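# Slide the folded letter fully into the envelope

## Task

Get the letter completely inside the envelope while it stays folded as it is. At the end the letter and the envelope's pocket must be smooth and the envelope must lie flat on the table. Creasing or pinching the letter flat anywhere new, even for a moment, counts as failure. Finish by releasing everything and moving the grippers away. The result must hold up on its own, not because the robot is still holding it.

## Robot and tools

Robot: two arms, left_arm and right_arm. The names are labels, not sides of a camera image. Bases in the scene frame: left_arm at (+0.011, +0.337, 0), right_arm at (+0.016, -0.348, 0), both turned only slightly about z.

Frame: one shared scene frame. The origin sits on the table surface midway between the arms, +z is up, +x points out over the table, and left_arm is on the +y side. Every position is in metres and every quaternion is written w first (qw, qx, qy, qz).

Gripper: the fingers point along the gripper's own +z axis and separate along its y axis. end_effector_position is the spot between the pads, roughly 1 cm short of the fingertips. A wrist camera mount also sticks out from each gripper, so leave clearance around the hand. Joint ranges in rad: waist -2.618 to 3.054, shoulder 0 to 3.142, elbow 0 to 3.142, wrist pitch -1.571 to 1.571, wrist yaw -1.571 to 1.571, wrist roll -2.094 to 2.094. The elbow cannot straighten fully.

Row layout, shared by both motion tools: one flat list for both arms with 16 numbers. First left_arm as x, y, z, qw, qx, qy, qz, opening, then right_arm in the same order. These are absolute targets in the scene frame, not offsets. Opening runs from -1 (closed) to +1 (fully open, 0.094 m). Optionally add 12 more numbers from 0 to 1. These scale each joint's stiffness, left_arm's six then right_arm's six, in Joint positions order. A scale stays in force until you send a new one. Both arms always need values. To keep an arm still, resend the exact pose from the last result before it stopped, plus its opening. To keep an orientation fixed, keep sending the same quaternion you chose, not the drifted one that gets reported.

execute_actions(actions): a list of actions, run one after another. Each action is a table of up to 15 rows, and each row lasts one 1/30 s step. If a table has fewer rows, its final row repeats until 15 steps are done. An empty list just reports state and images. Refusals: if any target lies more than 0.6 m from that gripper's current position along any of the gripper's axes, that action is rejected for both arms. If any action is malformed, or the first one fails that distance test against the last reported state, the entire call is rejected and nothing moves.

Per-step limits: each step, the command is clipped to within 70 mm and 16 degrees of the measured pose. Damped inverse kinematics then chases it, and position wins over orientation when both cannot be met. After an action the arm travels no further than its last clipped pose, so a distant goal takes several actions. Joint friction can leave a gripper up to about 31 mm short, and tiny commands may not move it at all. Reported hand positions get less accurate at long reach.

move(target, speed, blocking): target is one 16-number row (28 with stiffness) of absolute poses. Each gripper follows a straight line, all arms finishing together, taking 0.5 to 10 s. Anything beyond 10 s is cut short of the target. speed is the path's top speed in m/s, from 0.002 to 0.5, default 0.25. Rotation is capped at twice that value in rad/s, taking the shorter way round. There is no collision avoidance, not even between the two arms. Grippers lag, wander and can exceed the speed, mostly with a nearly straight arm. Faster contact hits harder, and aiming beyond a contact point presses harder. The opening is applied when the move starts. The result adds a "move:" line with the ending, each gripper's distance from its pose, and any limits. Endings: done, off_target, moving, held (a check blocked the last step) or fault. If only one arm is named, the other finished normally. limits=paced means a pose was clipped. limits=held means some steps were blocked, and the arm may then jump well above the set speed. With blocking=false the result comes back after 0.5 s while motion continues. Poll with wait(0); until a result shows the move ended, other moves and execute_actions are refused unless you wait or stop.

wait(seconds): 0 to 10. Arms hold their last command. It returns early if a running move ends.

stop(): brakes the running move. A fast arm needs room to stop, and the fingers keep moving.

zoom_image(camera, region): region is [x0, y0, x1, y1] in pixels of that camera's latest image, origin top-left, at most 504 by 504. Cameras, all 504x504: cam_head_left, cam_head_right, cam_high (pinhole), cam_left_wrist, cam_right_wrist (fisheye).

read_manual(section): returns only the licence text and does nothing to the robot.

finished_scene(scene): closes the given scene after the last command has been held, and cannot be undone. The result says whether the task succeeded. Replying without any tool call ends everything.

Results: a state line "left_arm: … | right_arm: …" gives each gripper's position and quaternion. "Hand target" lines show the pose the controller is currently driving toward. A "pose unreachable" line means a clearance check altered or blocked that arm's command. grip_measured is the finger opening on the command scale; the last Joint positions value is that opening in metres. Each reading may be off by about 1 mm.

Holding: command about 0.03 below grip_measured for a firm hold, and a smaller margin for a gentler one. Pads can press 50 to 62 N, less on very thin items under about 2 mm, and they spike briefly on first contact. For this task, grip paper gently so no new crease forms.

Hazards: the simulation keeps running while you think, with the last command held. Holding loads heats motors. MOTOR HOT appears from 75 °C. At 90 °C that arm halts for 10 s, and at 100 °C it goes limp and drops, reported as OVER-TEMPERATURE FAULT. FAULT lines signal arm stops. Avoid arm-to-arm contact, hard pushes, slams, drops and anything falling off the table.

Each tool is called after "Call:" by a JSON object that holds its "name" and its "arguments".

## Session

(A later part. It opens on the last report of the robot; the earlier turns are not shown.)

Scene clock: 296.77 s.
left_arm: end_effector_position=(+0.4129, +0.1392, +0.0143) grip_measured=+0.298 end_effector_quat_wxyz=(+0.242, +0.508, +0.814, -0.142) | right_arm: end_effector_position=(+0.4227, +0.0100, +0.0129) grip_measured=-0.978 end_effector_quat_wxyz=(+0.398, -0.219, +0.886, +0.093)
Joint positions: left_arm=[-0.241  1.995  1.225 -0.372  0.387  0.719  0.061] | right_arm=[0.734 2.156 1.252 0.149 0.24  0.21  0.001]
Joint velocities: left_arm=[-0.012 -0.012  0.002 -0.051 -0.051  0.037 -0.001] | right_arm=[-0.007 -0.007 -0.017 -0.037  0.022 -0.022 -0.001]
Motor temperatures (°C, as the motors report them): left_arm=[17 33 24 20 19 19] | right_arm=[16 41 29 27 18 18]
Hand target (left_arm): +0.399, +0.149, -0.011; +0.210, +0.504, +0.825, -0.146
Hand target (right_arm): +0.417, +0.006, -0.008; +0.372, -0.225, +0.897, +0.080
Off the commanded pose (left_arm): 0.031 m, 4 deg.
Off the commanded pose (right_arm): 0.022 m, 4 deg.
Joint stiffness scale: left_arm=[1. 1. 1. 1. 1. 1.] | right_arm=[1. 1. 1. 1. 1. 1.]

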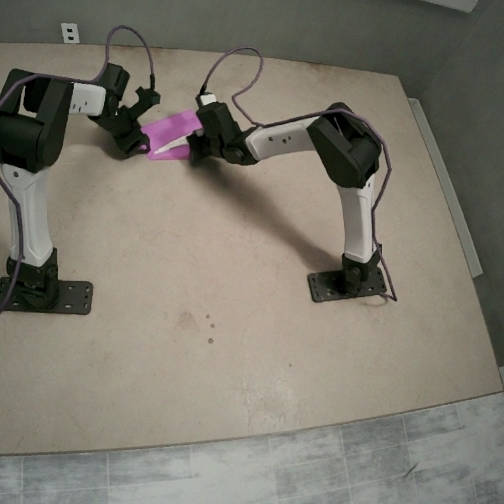

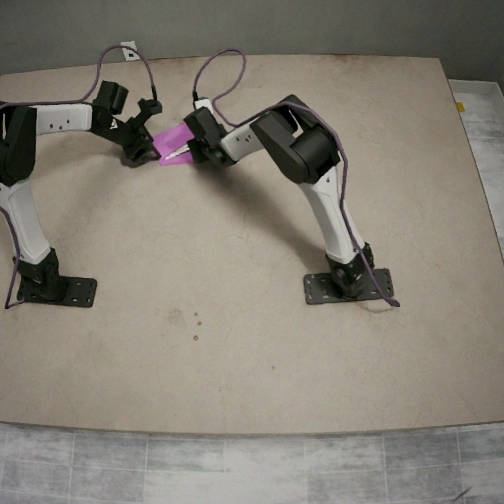

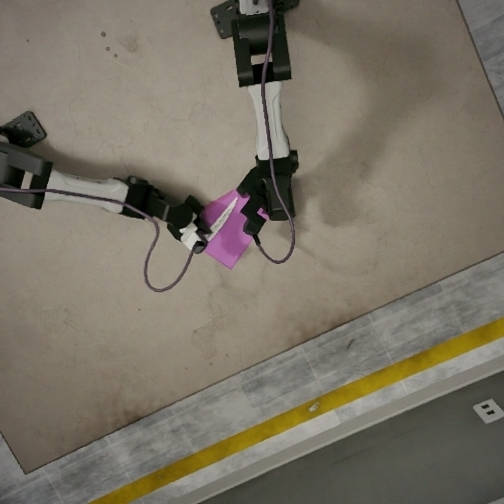

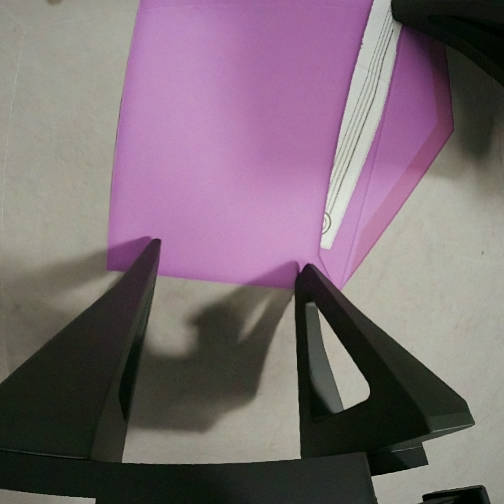

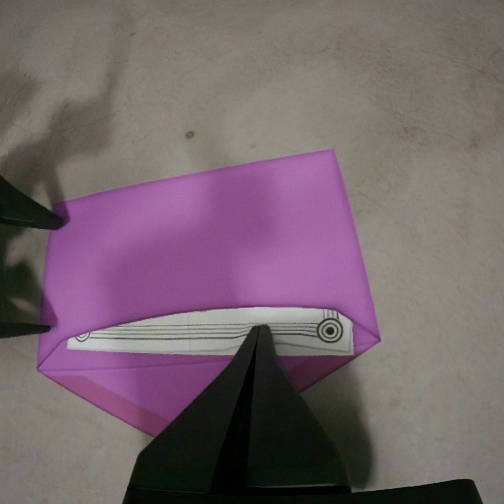

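Call:
{"name": "execute_actions", "arguments": {"actions": [[[0.40,0.149,-0.012,0.21,0.504,0.824,-0.145,0.3,0.418,0.005,0.035,0.372,-0.225,0.898,0.08,-1]],[[0.40,0.149,-0.012,0.21,0.504,0.824,-0.145,0.3,0.418,-0.018,0.035,0.372,-0.225,0.898,0.08,-1]],[[0.40,0.149,-0.012,0.21,0.504,0.824,-0.145,0.3,0.417,-0.019,0.015,0.372,-0.225,0.898,0.08,-1]],[[0.40,0.149,-0.012,0.21,0.504,0.824,-0.145,0.3,0.416,-0.02,0,0.372,-0.225,0.898,0.08,-1]],[[0.40,0.149,-0.012,0.21,0.504,0.824,-0.145,0.3,0.416,-0.021,-0.01,0.372,-0.225,0.898,0.08,-1]]]}}

Call:
{"name": "zoom_image", "arguments": {"camera": "cam_right_wrist", "region": [0,200,400,450]}}

Scene clock: 311.30 s.
left_arm: end_effector_position=(+0.4129, +0.1392, +0.0143) grip_measured=+0.298 end_effector_quat_wxyz=(+0.242, +0.508, +0.814, -0.142) | right_arm: end_effector_position=(+0.4240, -0.0118, +0.0131) grip_measured=-0.978 end_effector_quat_wxyz=(+0.393, -0.217, +0.889, +0.091)
Joint positions: left_arm=[-0.241  1.995  1.225 -0.372  0.387  0.719  0.061] | right_arm=[0.695 2.114 1.189 0.164 0.214 0.187 0.001]
Joint velocities: left_arm=[-0.007 -0.022 -0.007 -0.022  0.051 -0.022  0.   ] | right_arm=[ 0.002  0.012  0.002 -0.007  0.022  0.007 -0.001]
Motor temperatures (°C, as the motors report them): left_arm=[17 32 24 20 19 19] | right_arm=[16 41 29 27 18 18]
Hand target (left_arm): +0.399, +0.149, -0.011; +0.210, +0.504, +0.825, -0.146
Hand target (right_arm): +0.416, -0.021, -0.009; +0.371, -0.225, +0.897, +0.080
Off the commanded pose (left_arm): 0.031 m, 4 deg.
Off the commanded pose (right_arm): 0.026 m, 3 deg.
Joint stiffness scale: left_arm=[1. 1. 1. 1. 1. 1.] | right_arm=[1. 1. 1. 1. 1. 1.]

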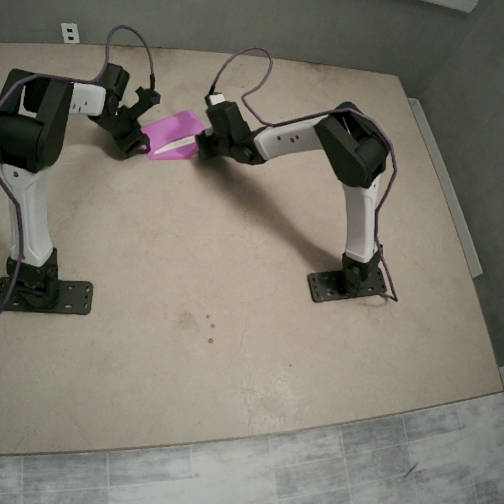

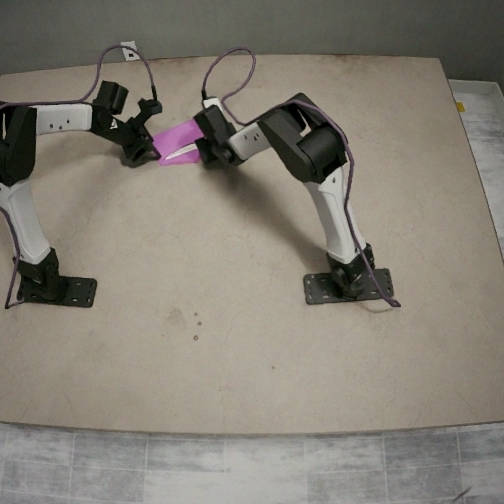

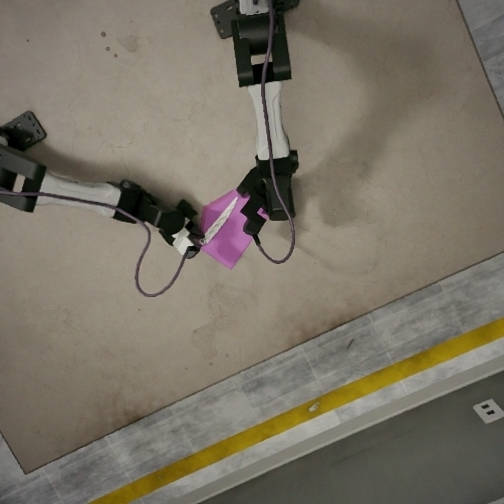

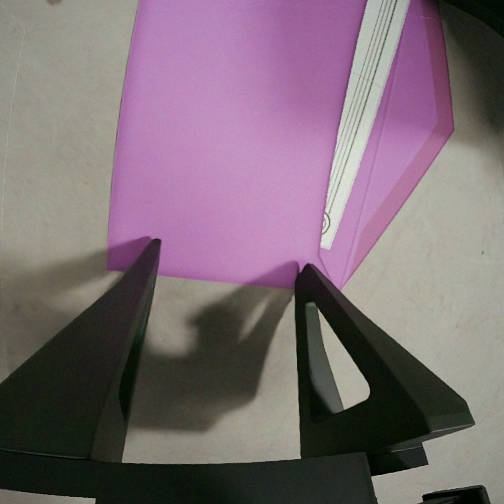

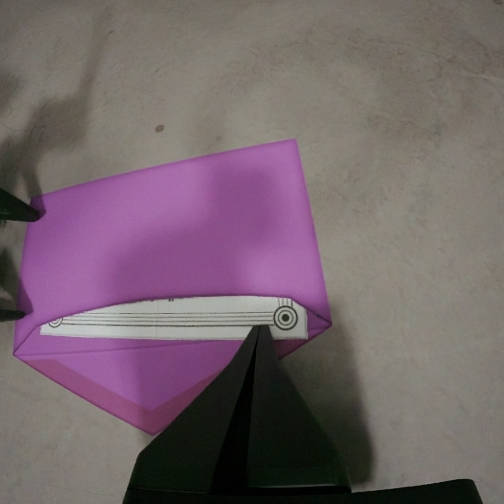

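Region (0, 200, 400, 450) of cam_right_wrist's 504x504 image, scaled by 1.260, with more detail than that image has; it fills the top 315 rows of this view, and the rest is white.

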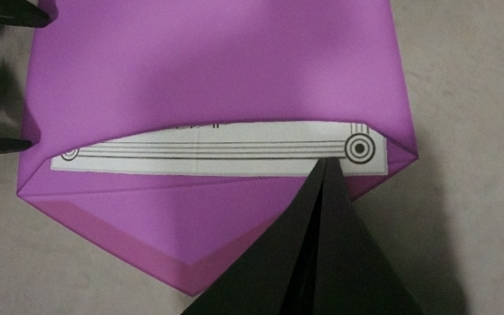

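Call:
{"name": "execute_actions", "arguments": {"actions": [[[0.40,0.149,-0.012,0.21,0.504,0.824,-0.145,0.3,0.422,-0.017,-0.01,0.372,-0.225,0.898,0.08,-1]],[[0.40,0.149,-0.012,0.21,0.504,0.824,-0.145,0.3,0.426,-0.014,-0.01,0.372,-0.225,0.898,0.08,-1]]]}}

Scene clock: 316.50 s.
left_arm: end_effector_position=(+0.4129, +0.1392, +0.0143) grip_measured=+0.298 end_effector_quat_wxyz=(+0.242, +0.508, +0.814, -0.142) | right_arm: end_effector_position=(+0.4277, -0.0084, +0.0124) grip_measured=-0.978 end_effector_quat_wxyz=(+0.398, -0.217, +0.887, +0.093)
Joint positions: left_arm=[-0.241  1.995  1.225 -0.372  0.387  0.719  0.061] | right_arm=[0.695 2.13  1.203 0.177 0.214 0.185 0.001]
Joint velocities: left_arm=[-0.012  0.007 -0.007 -0.11   0.007  0.095  0.001] | right_arm=[-0.002  0.012  0.007  0.066 -0.007  0.007 -0.   ]
Motor temperatures (°C, as the motors report them): left_arm=[17 32 24 20 19 19] | right_arm=[16 42 29 27 18 18]
Hand target (left_arm): +0.399, +0.149, -0.011; +0.210, +0.504, +0.825, -0.146
Hand target (right_arm): +0.425, -0.015, -0.009; +0.372, -0.225, +0.897, +0.081
Off the commanded pose (left_arm): 0.031 m, 4 deg.
Off the commanded pose (right_arm): 0.023 m, 4 deg.
Joint stiffness scale: left_arm=[1. 1. 1. 1. 1. 1.] | right_arm=[1. 1. 1. 1. 1. 1.]

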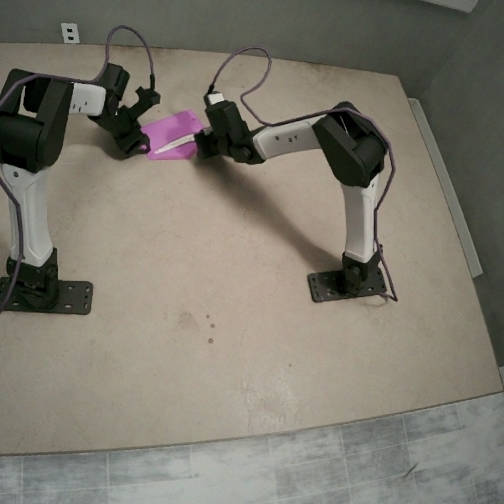

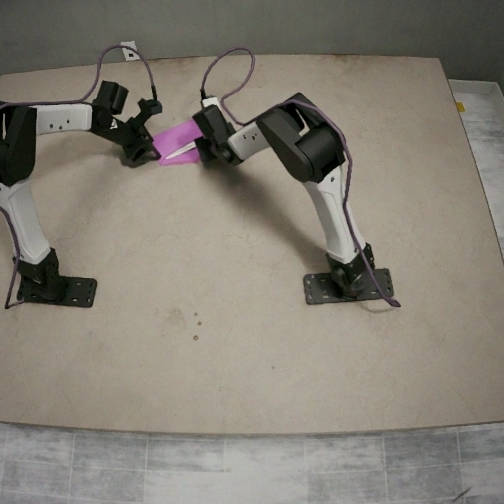

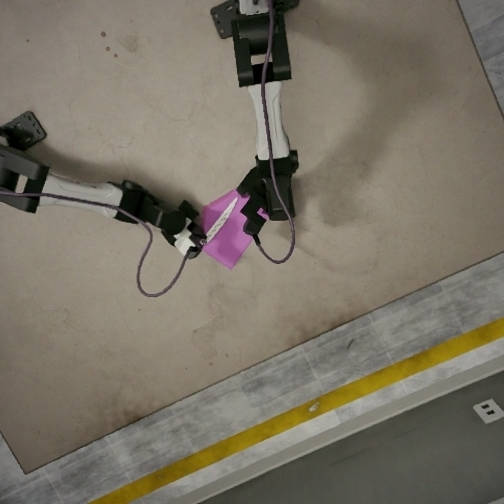

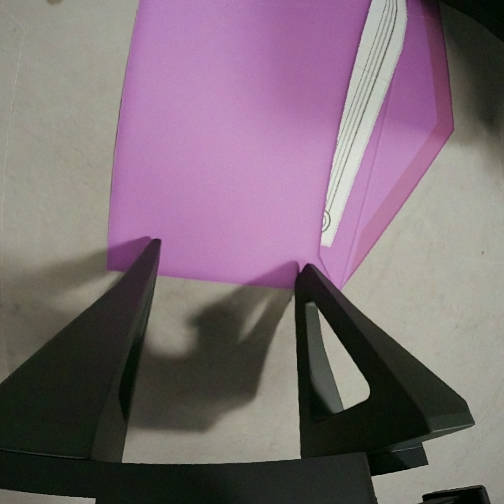

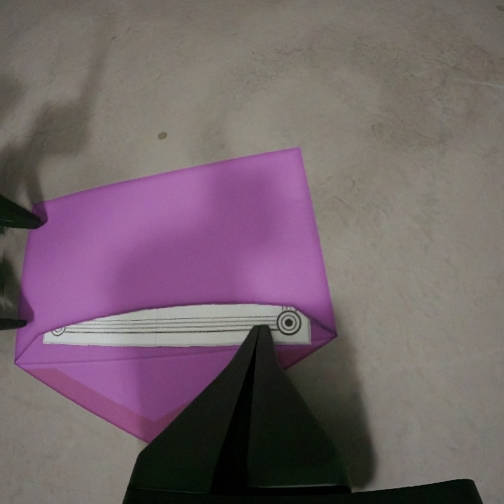

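Call:
{"name": "execute_actions", "arguments": {"actions": [[[0.40,0.149,-0.012,0.21,0.504,0.824,-0.145,0.3,0.432,-0.017,-0.01,0.372,-0.225,0.898,0.08,-1]],[[0.40,0.149,-0.012,0.21,0.504,0.824,-0.145,0.3,0.436,-0.017,-0.01,0.372,-0.225,0.898,0.08,-1]]]}}

Scene clock: 321.37 s.
left_arm: end_effector_position=(+0.4131, +0.1391, +0.0144) grip_measured=+0.298 end_effector_quat_wxyz=(+0.243, +0.508, +0.814, -0.142) | right_arm: end_effector_position=(+0.4368, -0.0086, +0.0126) grip_measured=-0.978 end_effector_quat_wxyz=(+0.399, -0.219, +0.885, +0.096)
Joint positions: left_arm=[-0.241  1.995  1.225 -0.371  0.387  0.719  0.061] | right_arm=[0.677 2.148 1.229 0.177 0.195 0.17  0.001]
Joint velocities: left_arm=[-0.002 -0.002  0.017 -0.007  0.007  0.081  0.   ] | right_arm=[-0.002 -0.007  0.002 -0.037  0.037  0.007 -0.   ]
Motor temperatures (°C, as the motors report them): left_arm=[17 32 23 20 19 19] | right_arm=[16 41 29 27 18 18]
Hand target (left_arm): +0.399, +0.149, -0.011; +0.210, +0.504, +0.825, -0.146
Hand target (right_arm): +0.435, -0.018, -0.009; +0.372, -0.224, +0.897, +0.081
Off the commanded pose (left_arm): 0.031 m, 4 deg.
Off the commanded pose (right_arm): 0.024 m, 4 deg.
Joint stiffness scale: left_arm=[1. 1. 1. 1. 1. 1.] | right_arm=[1. 1. 1. 1. 1. 1.]

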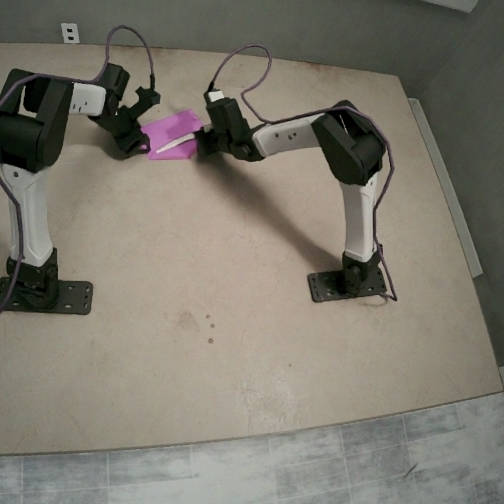

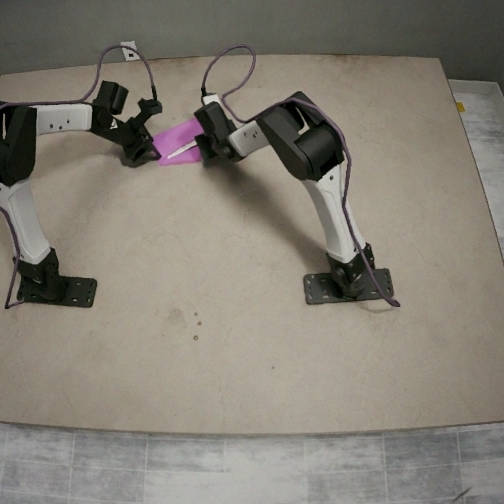

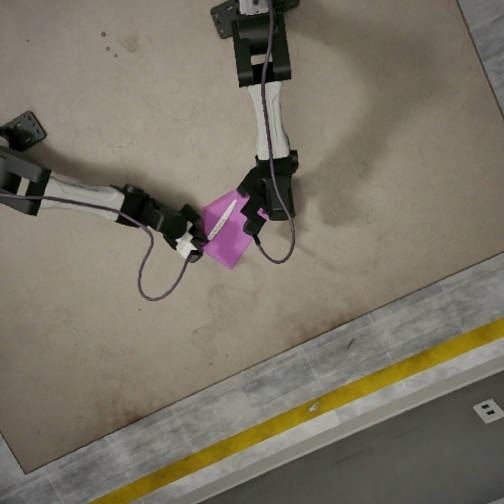

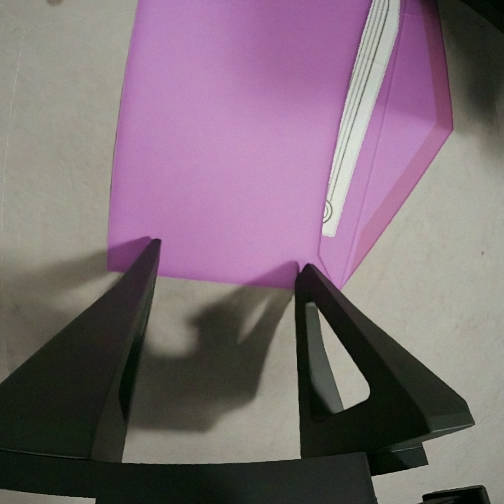

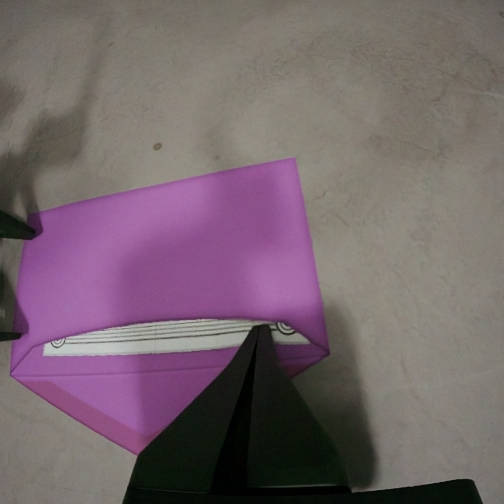

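Call:
{"name": "execute_actions", "arguments": {"actions": [[[0.40,0.149,-0.012,0.21,0.504,0.824,-0.145,0.3,0.44,-0.017,-0.01,0.372,-0.225,0.898,0.08,-1]],[[0.40,0.149,-0.012,0.21,0.504,0.824,-0.145,0.3,0.432,-0.013,0.035,0.372,-0.225,0.898,0.08,-1]],[[0.40,0.149,-0.012,0.21,0.504,0.824,-0.145,0.3,0.39,-0.03,0.05,0.372,-0.225,0.898,0.08,-1]]]}}

Scene clock: 328.90 s.
left_arm: end_effector_position=(+0.4133, +0.1390, +0.0145) grip_measured=+0.298 end_effector_quat_wxyz=(+0.243, +0.508, +0.814, -0.142) | right_arm: end_effector_position=(+0.3961, -0.0253, +0.0585) grip_measured=-0.978 end_effector_quat_wxyz=(+0.380, -0.226, +0.893, +0.087)
Joint positions: left_arm=[-0.241  1.995  1.225 -0.37   0.388  0.719  0.061] | right_arm=[ 0.715  1.924  1.142 -0.012  0.218  0.193  0.001]
Joint velocities: left_arm=[-0.017 -0.017 -0.022  0.007  0.037  0.037 -0.   ] | right_arm=[-0.012  0.002 -0.017  0.022 -0.022  0.037 -0.   ]
Motor temperatures (°C, as the motors report them): left_arm=[17 32 23 20 19 19] | right_arm=[16 42 29 27 18 18]
Hand target (left_arm): +0.399, +0.149, -0.011; +0.210, +0.504, +0.825, -0.146
Hand target (right_arm): +0.390, -0.030, +0.050; +0.372, -0.225, +0.897, +0.080
Off the commanded pose (left_arm): 0.031 m, 4 deg.
Off the commanded pose (right_arm): 0.011 m, 1 deg.
Joint stiffness scale: left_arm=[1. 1. 1. 1. 1. 1.] | right_arm=[1. 1. 1. 1. 1. 1.]

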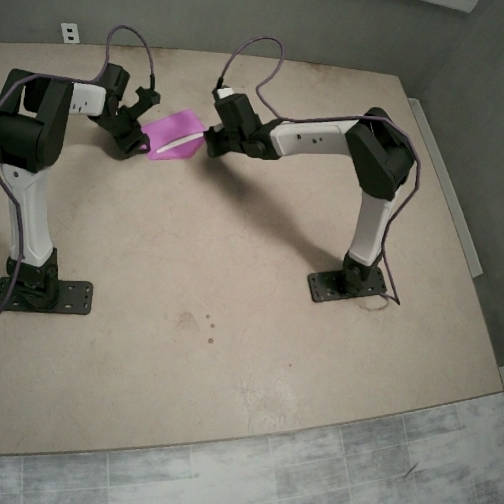

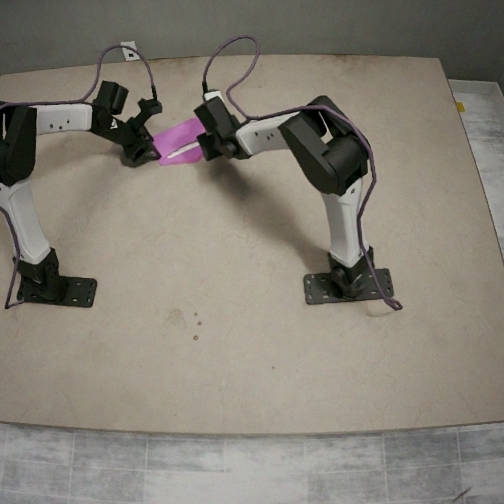

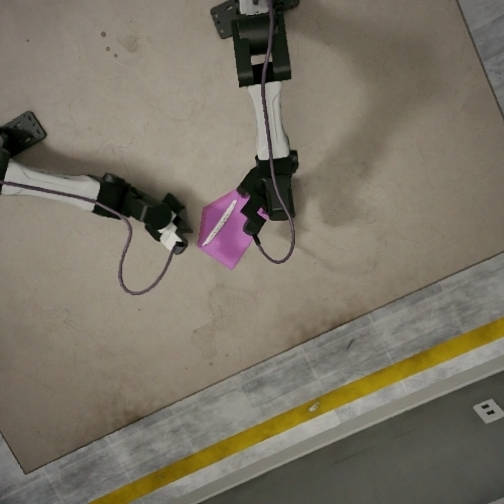

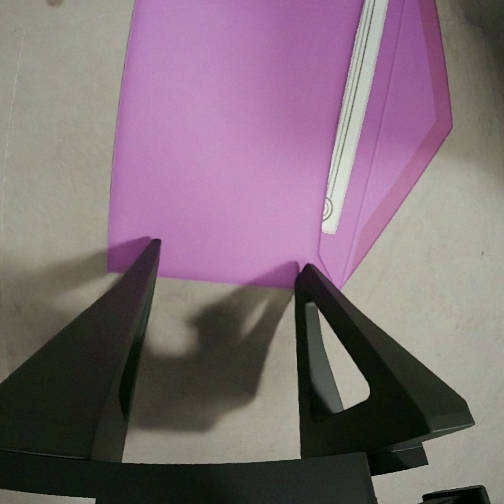

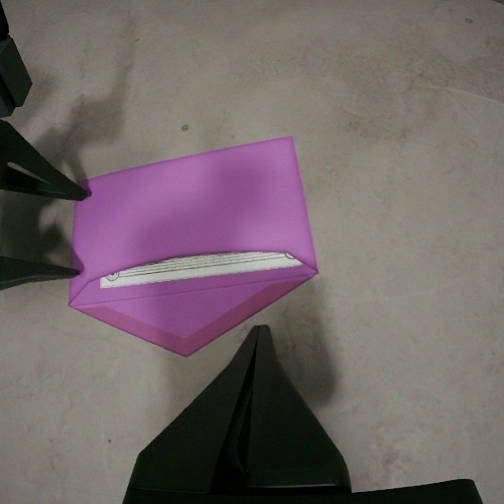

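Seated and square. Retreat.

Call:
{"name": "execute_actions", "arguments": {"actions": [[[0.41,0.145,0.05,0.221,0.504,0.824,-0.135,0.3,0.39,-0.03,0.05,0.372,-0.225,0.898,0.08,-1]]]}}

Call:
{"name": "move", "arguments": {"target": [0.3,0.33,0.18,0.25,0.2,0.945,-0.05,0.3,0.3,-0.25,0.15,0.372,-0.225,0.898,0.08,-1]}}

Call:
{"name": "zoom_image", "arguments": {"camera": "cam_high", "region": [185,175,285,275]}}

Scene clock: 334.40 s.
left_arm: end_effector_position=(+0.4038, +0.1443, +0.0393) grip_measured=+0.298 end_effector_quat_wxyz=(+0.213, +0.505, +0.824, -0.143) | right_arm: end_effector_position=(+0.3963, -0.0256, +0.0585) grip_measured=-0.978 end_effector_quat_wxyz=(+0.380, -0.224, +0.893, +0.086)
Joint positions: left_arm=[-0.241  1.95   1.297 -0.55   0.375  0.717  0.061] | right_arm=[ 0.715  1.924  1.142 -0.012  0.22   0.196  0.001]
Joint velocities: left_arm=[-0.012  0.002  0.002 -0.022  0.022 -0.139 -0.001] | right_arm=[-0.002 -0.007  0.002 -0.022  0.037  0.007 -0.001]
Motor temperatures (°C, as the motors report them): left_arm=[17 32 23 20 19 19] | right_arm=[16 42 29 27 18 18]
Hand target (left_arm): +0.410, +0.145, +0.050; +0.221, +0.504, +0.824, -0.135
Hand target (right_arm): +0.390, -0.030, +0.050; +0.372, -0.225, +0.897, +0.080
Off the commanded pose (left_arm): 0.012 m, 1 deg.
Off the commanded pose (right_arm): 0.011 m, 1 deg.
Joint stiffness scale: left_arm=[1. 1. 1. 1. 1. 1.] | right_arm=[1. 1. 1. 1. 1. 1.]

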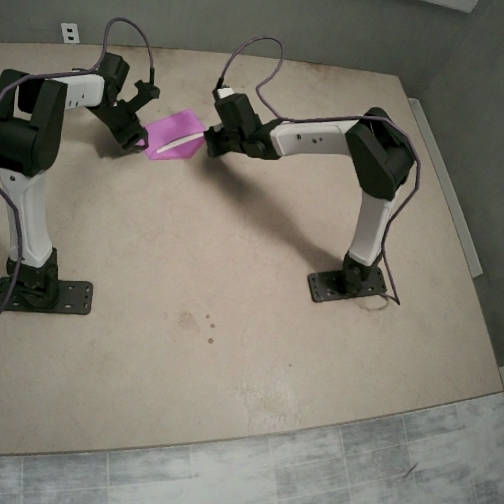

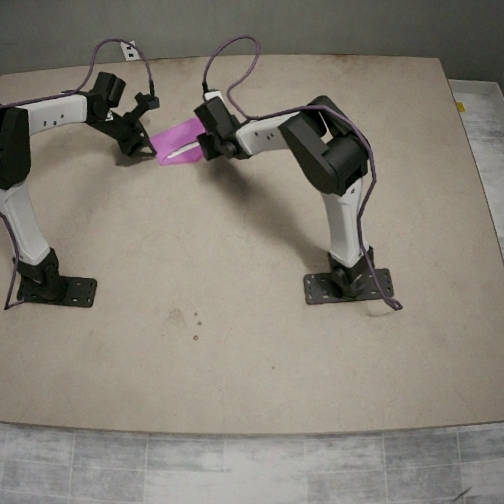

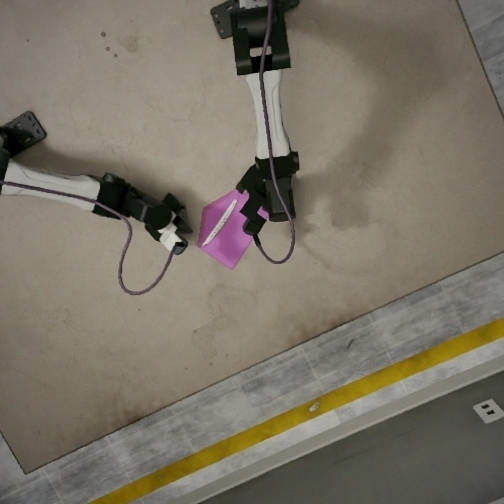

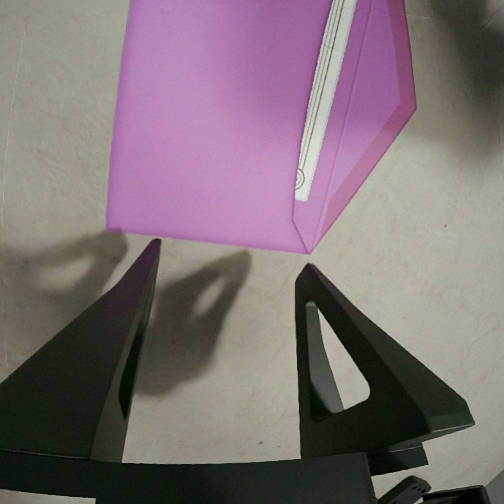

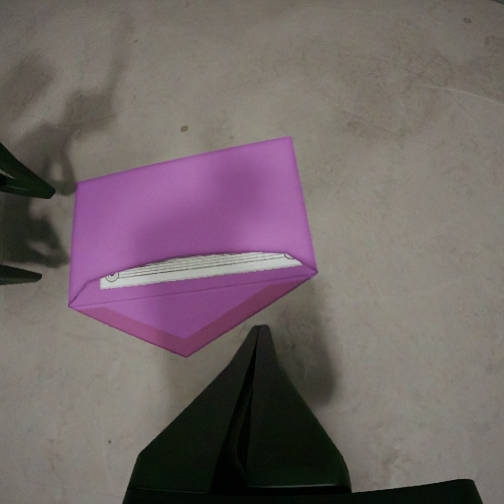

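Scene clock: 336.50 s.
left_arm: end_effector_position=(+0.2950, +0.3219, +0.1642) grip_measured=+0.298 end_effector_quat_wxyz=(+0.232, +0.208, +0.948, -0.060) | right_arm: end_effector_position=(+0.3083, -0.2482, +0.1572) grip_measured=-0.978 end_effector_quat_wxyz=(+0.379, -0.223, +0.894, +0.082)
Joint positions: left_arm=[ 0.17   1.231  1.076 -0.998  0.253  0.475  0.061] | right_arm=[ 0.182  1.026  0.748 -0.509 -0.151 -0.182  0.001]
Joint velocities: left_arm=[ 0.012 -0.002 -0.007  0.037  0.022 -0.037 -0.   ] | right_arm=[-0.012 -0.002  0.002 -0.051 -0.051 -0.081 -0.   ]
Motor temperatures (°C, as the motors report them): left_arm=[17 32 23 20 19 19] | right_arm=[16 42 29 27 18 18]
Hand target (left_arm): +0.299, +0.327, +0.178; +0.249, +0.201, +0.946, -0.049
Hand target (right_arm): +0.304, -0.251, +0.152; +0.372, -0.224, +0.897, +0.082
Off the commanded pose (left_arm): 0.018 m, 3 deg.
Off the commanded pose (right_arm): 0.011 m, 1 deg.
Joint stiffness scale: left_arm=[1. 1. 1. 1. 1. 1.] | right_arm=[1. 1. 1. 1. 1. 1.]
move: off_target (left_arm, right_arm)

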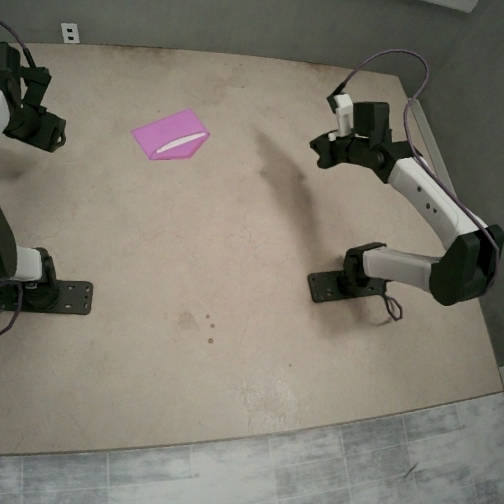

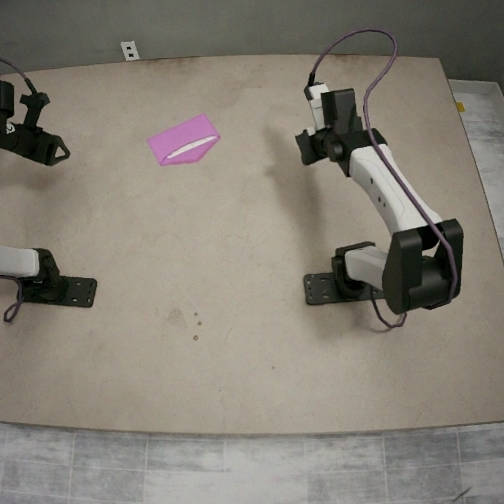

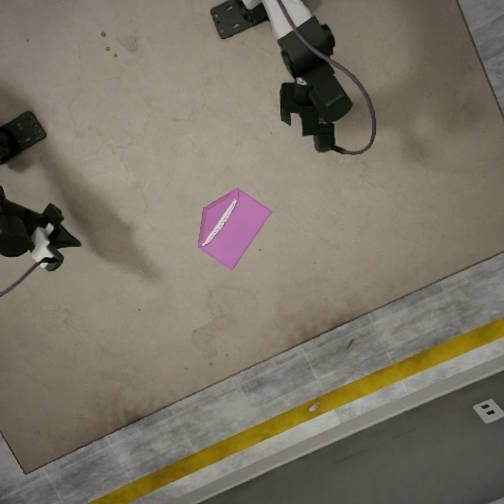

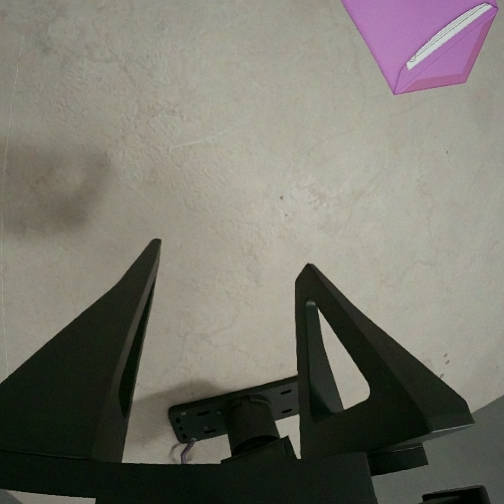

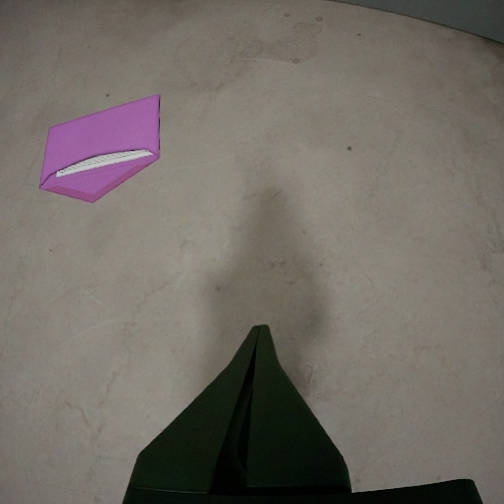

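Region (185, 175, 285, 275) of cam_high's 504x504 image, scaled by 5.040, with more detail than that image has.

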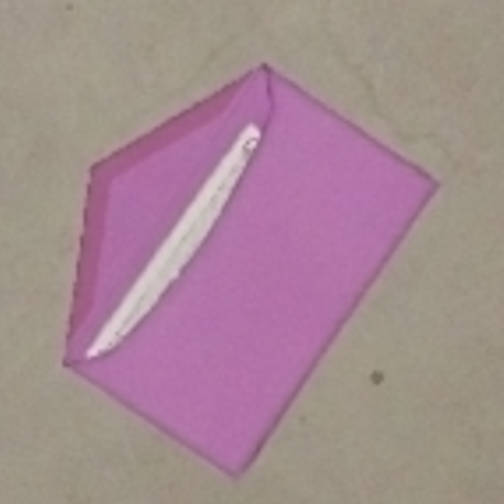

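Call:
{"name": "execute_actions", "arguments": {"actions": []}}

Scene clock: 341.30 s.
left_arm: end_effector_position=(+0.2949, +0.3219, +0.1641) grip_measured=+0.298 end_effector_quat_wxyz=(+0.232, +0.208, +0.948, -0.060) | right_arm: end_effector_position=(+0.3080, -0.2481, +0.1570) grip_measured=-0.978 end_effector_quat_wxyz=(+0.378, -0.224, +0.894, +0.082)
Joint positions: left_arm=[ 0.17   1.231  1.076 -0.999  0.253  0.475  0.061] | right_arm=[ 0.182  1.026  0.748 -0.51  -0.152 -0.183  0.001]
Joint velocities: left_arm=[ 0.007  0.007  0.007 -0.007 -0.037 -0.007 -0.   ] | right_arm=[ 0.007 -0.007  0.002  0.037 -0.007  0.022 -0.001]
Motor temperatures (°C, as the motors report them): left_arm=[17 31 24 20 19 19] | right_arm=[16 40 29 28 18 18]
Hand target (left_arm): +0.299, +0.327, +0.178; +0.249, +0.201, +0.946, -0.049
Hand target (right_arm): +0.304, -0.251, +0.152; +0.372, -0.224, +0.897, +0.082
Off the commanded pose (left_arm): 0.019 m, 3 deg.
Off the commanded pose (right_arm): 0.011 m, 1 deg.
Joint stiffness scale: left_arm=[1. 1. 1. 1. 1. 1.] | right_arm=[1. 1. 1. 1. 1. 1.]

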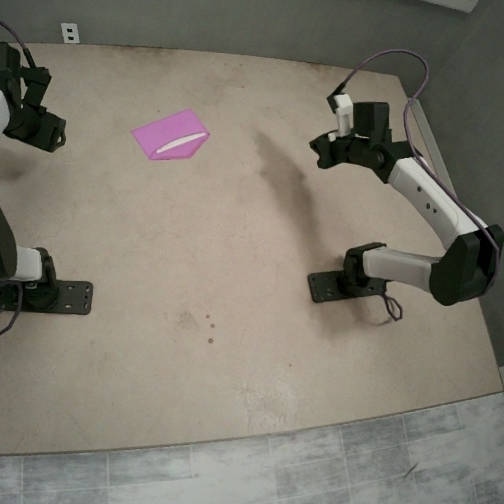

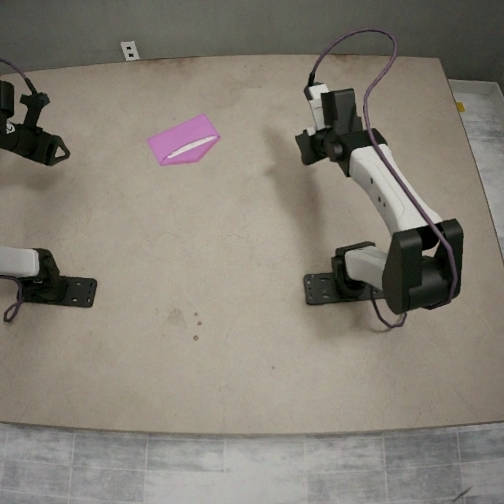

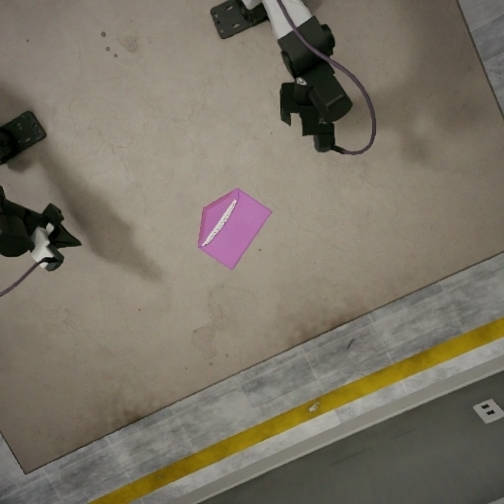

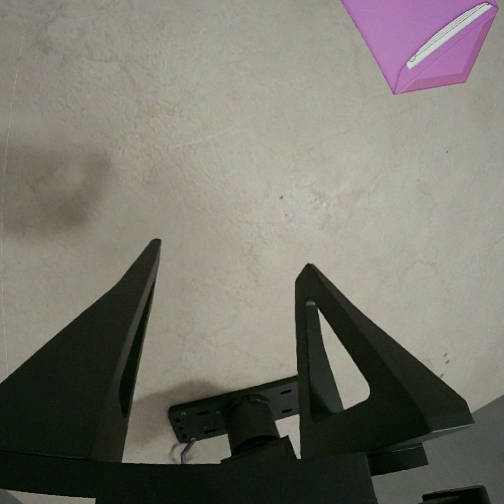

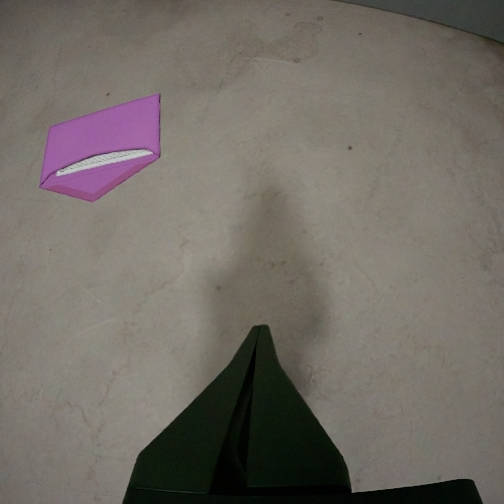

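Call:
{"name": "finished_scene", "arguments": {"scene": 2}}

The scene is finished: the task was done.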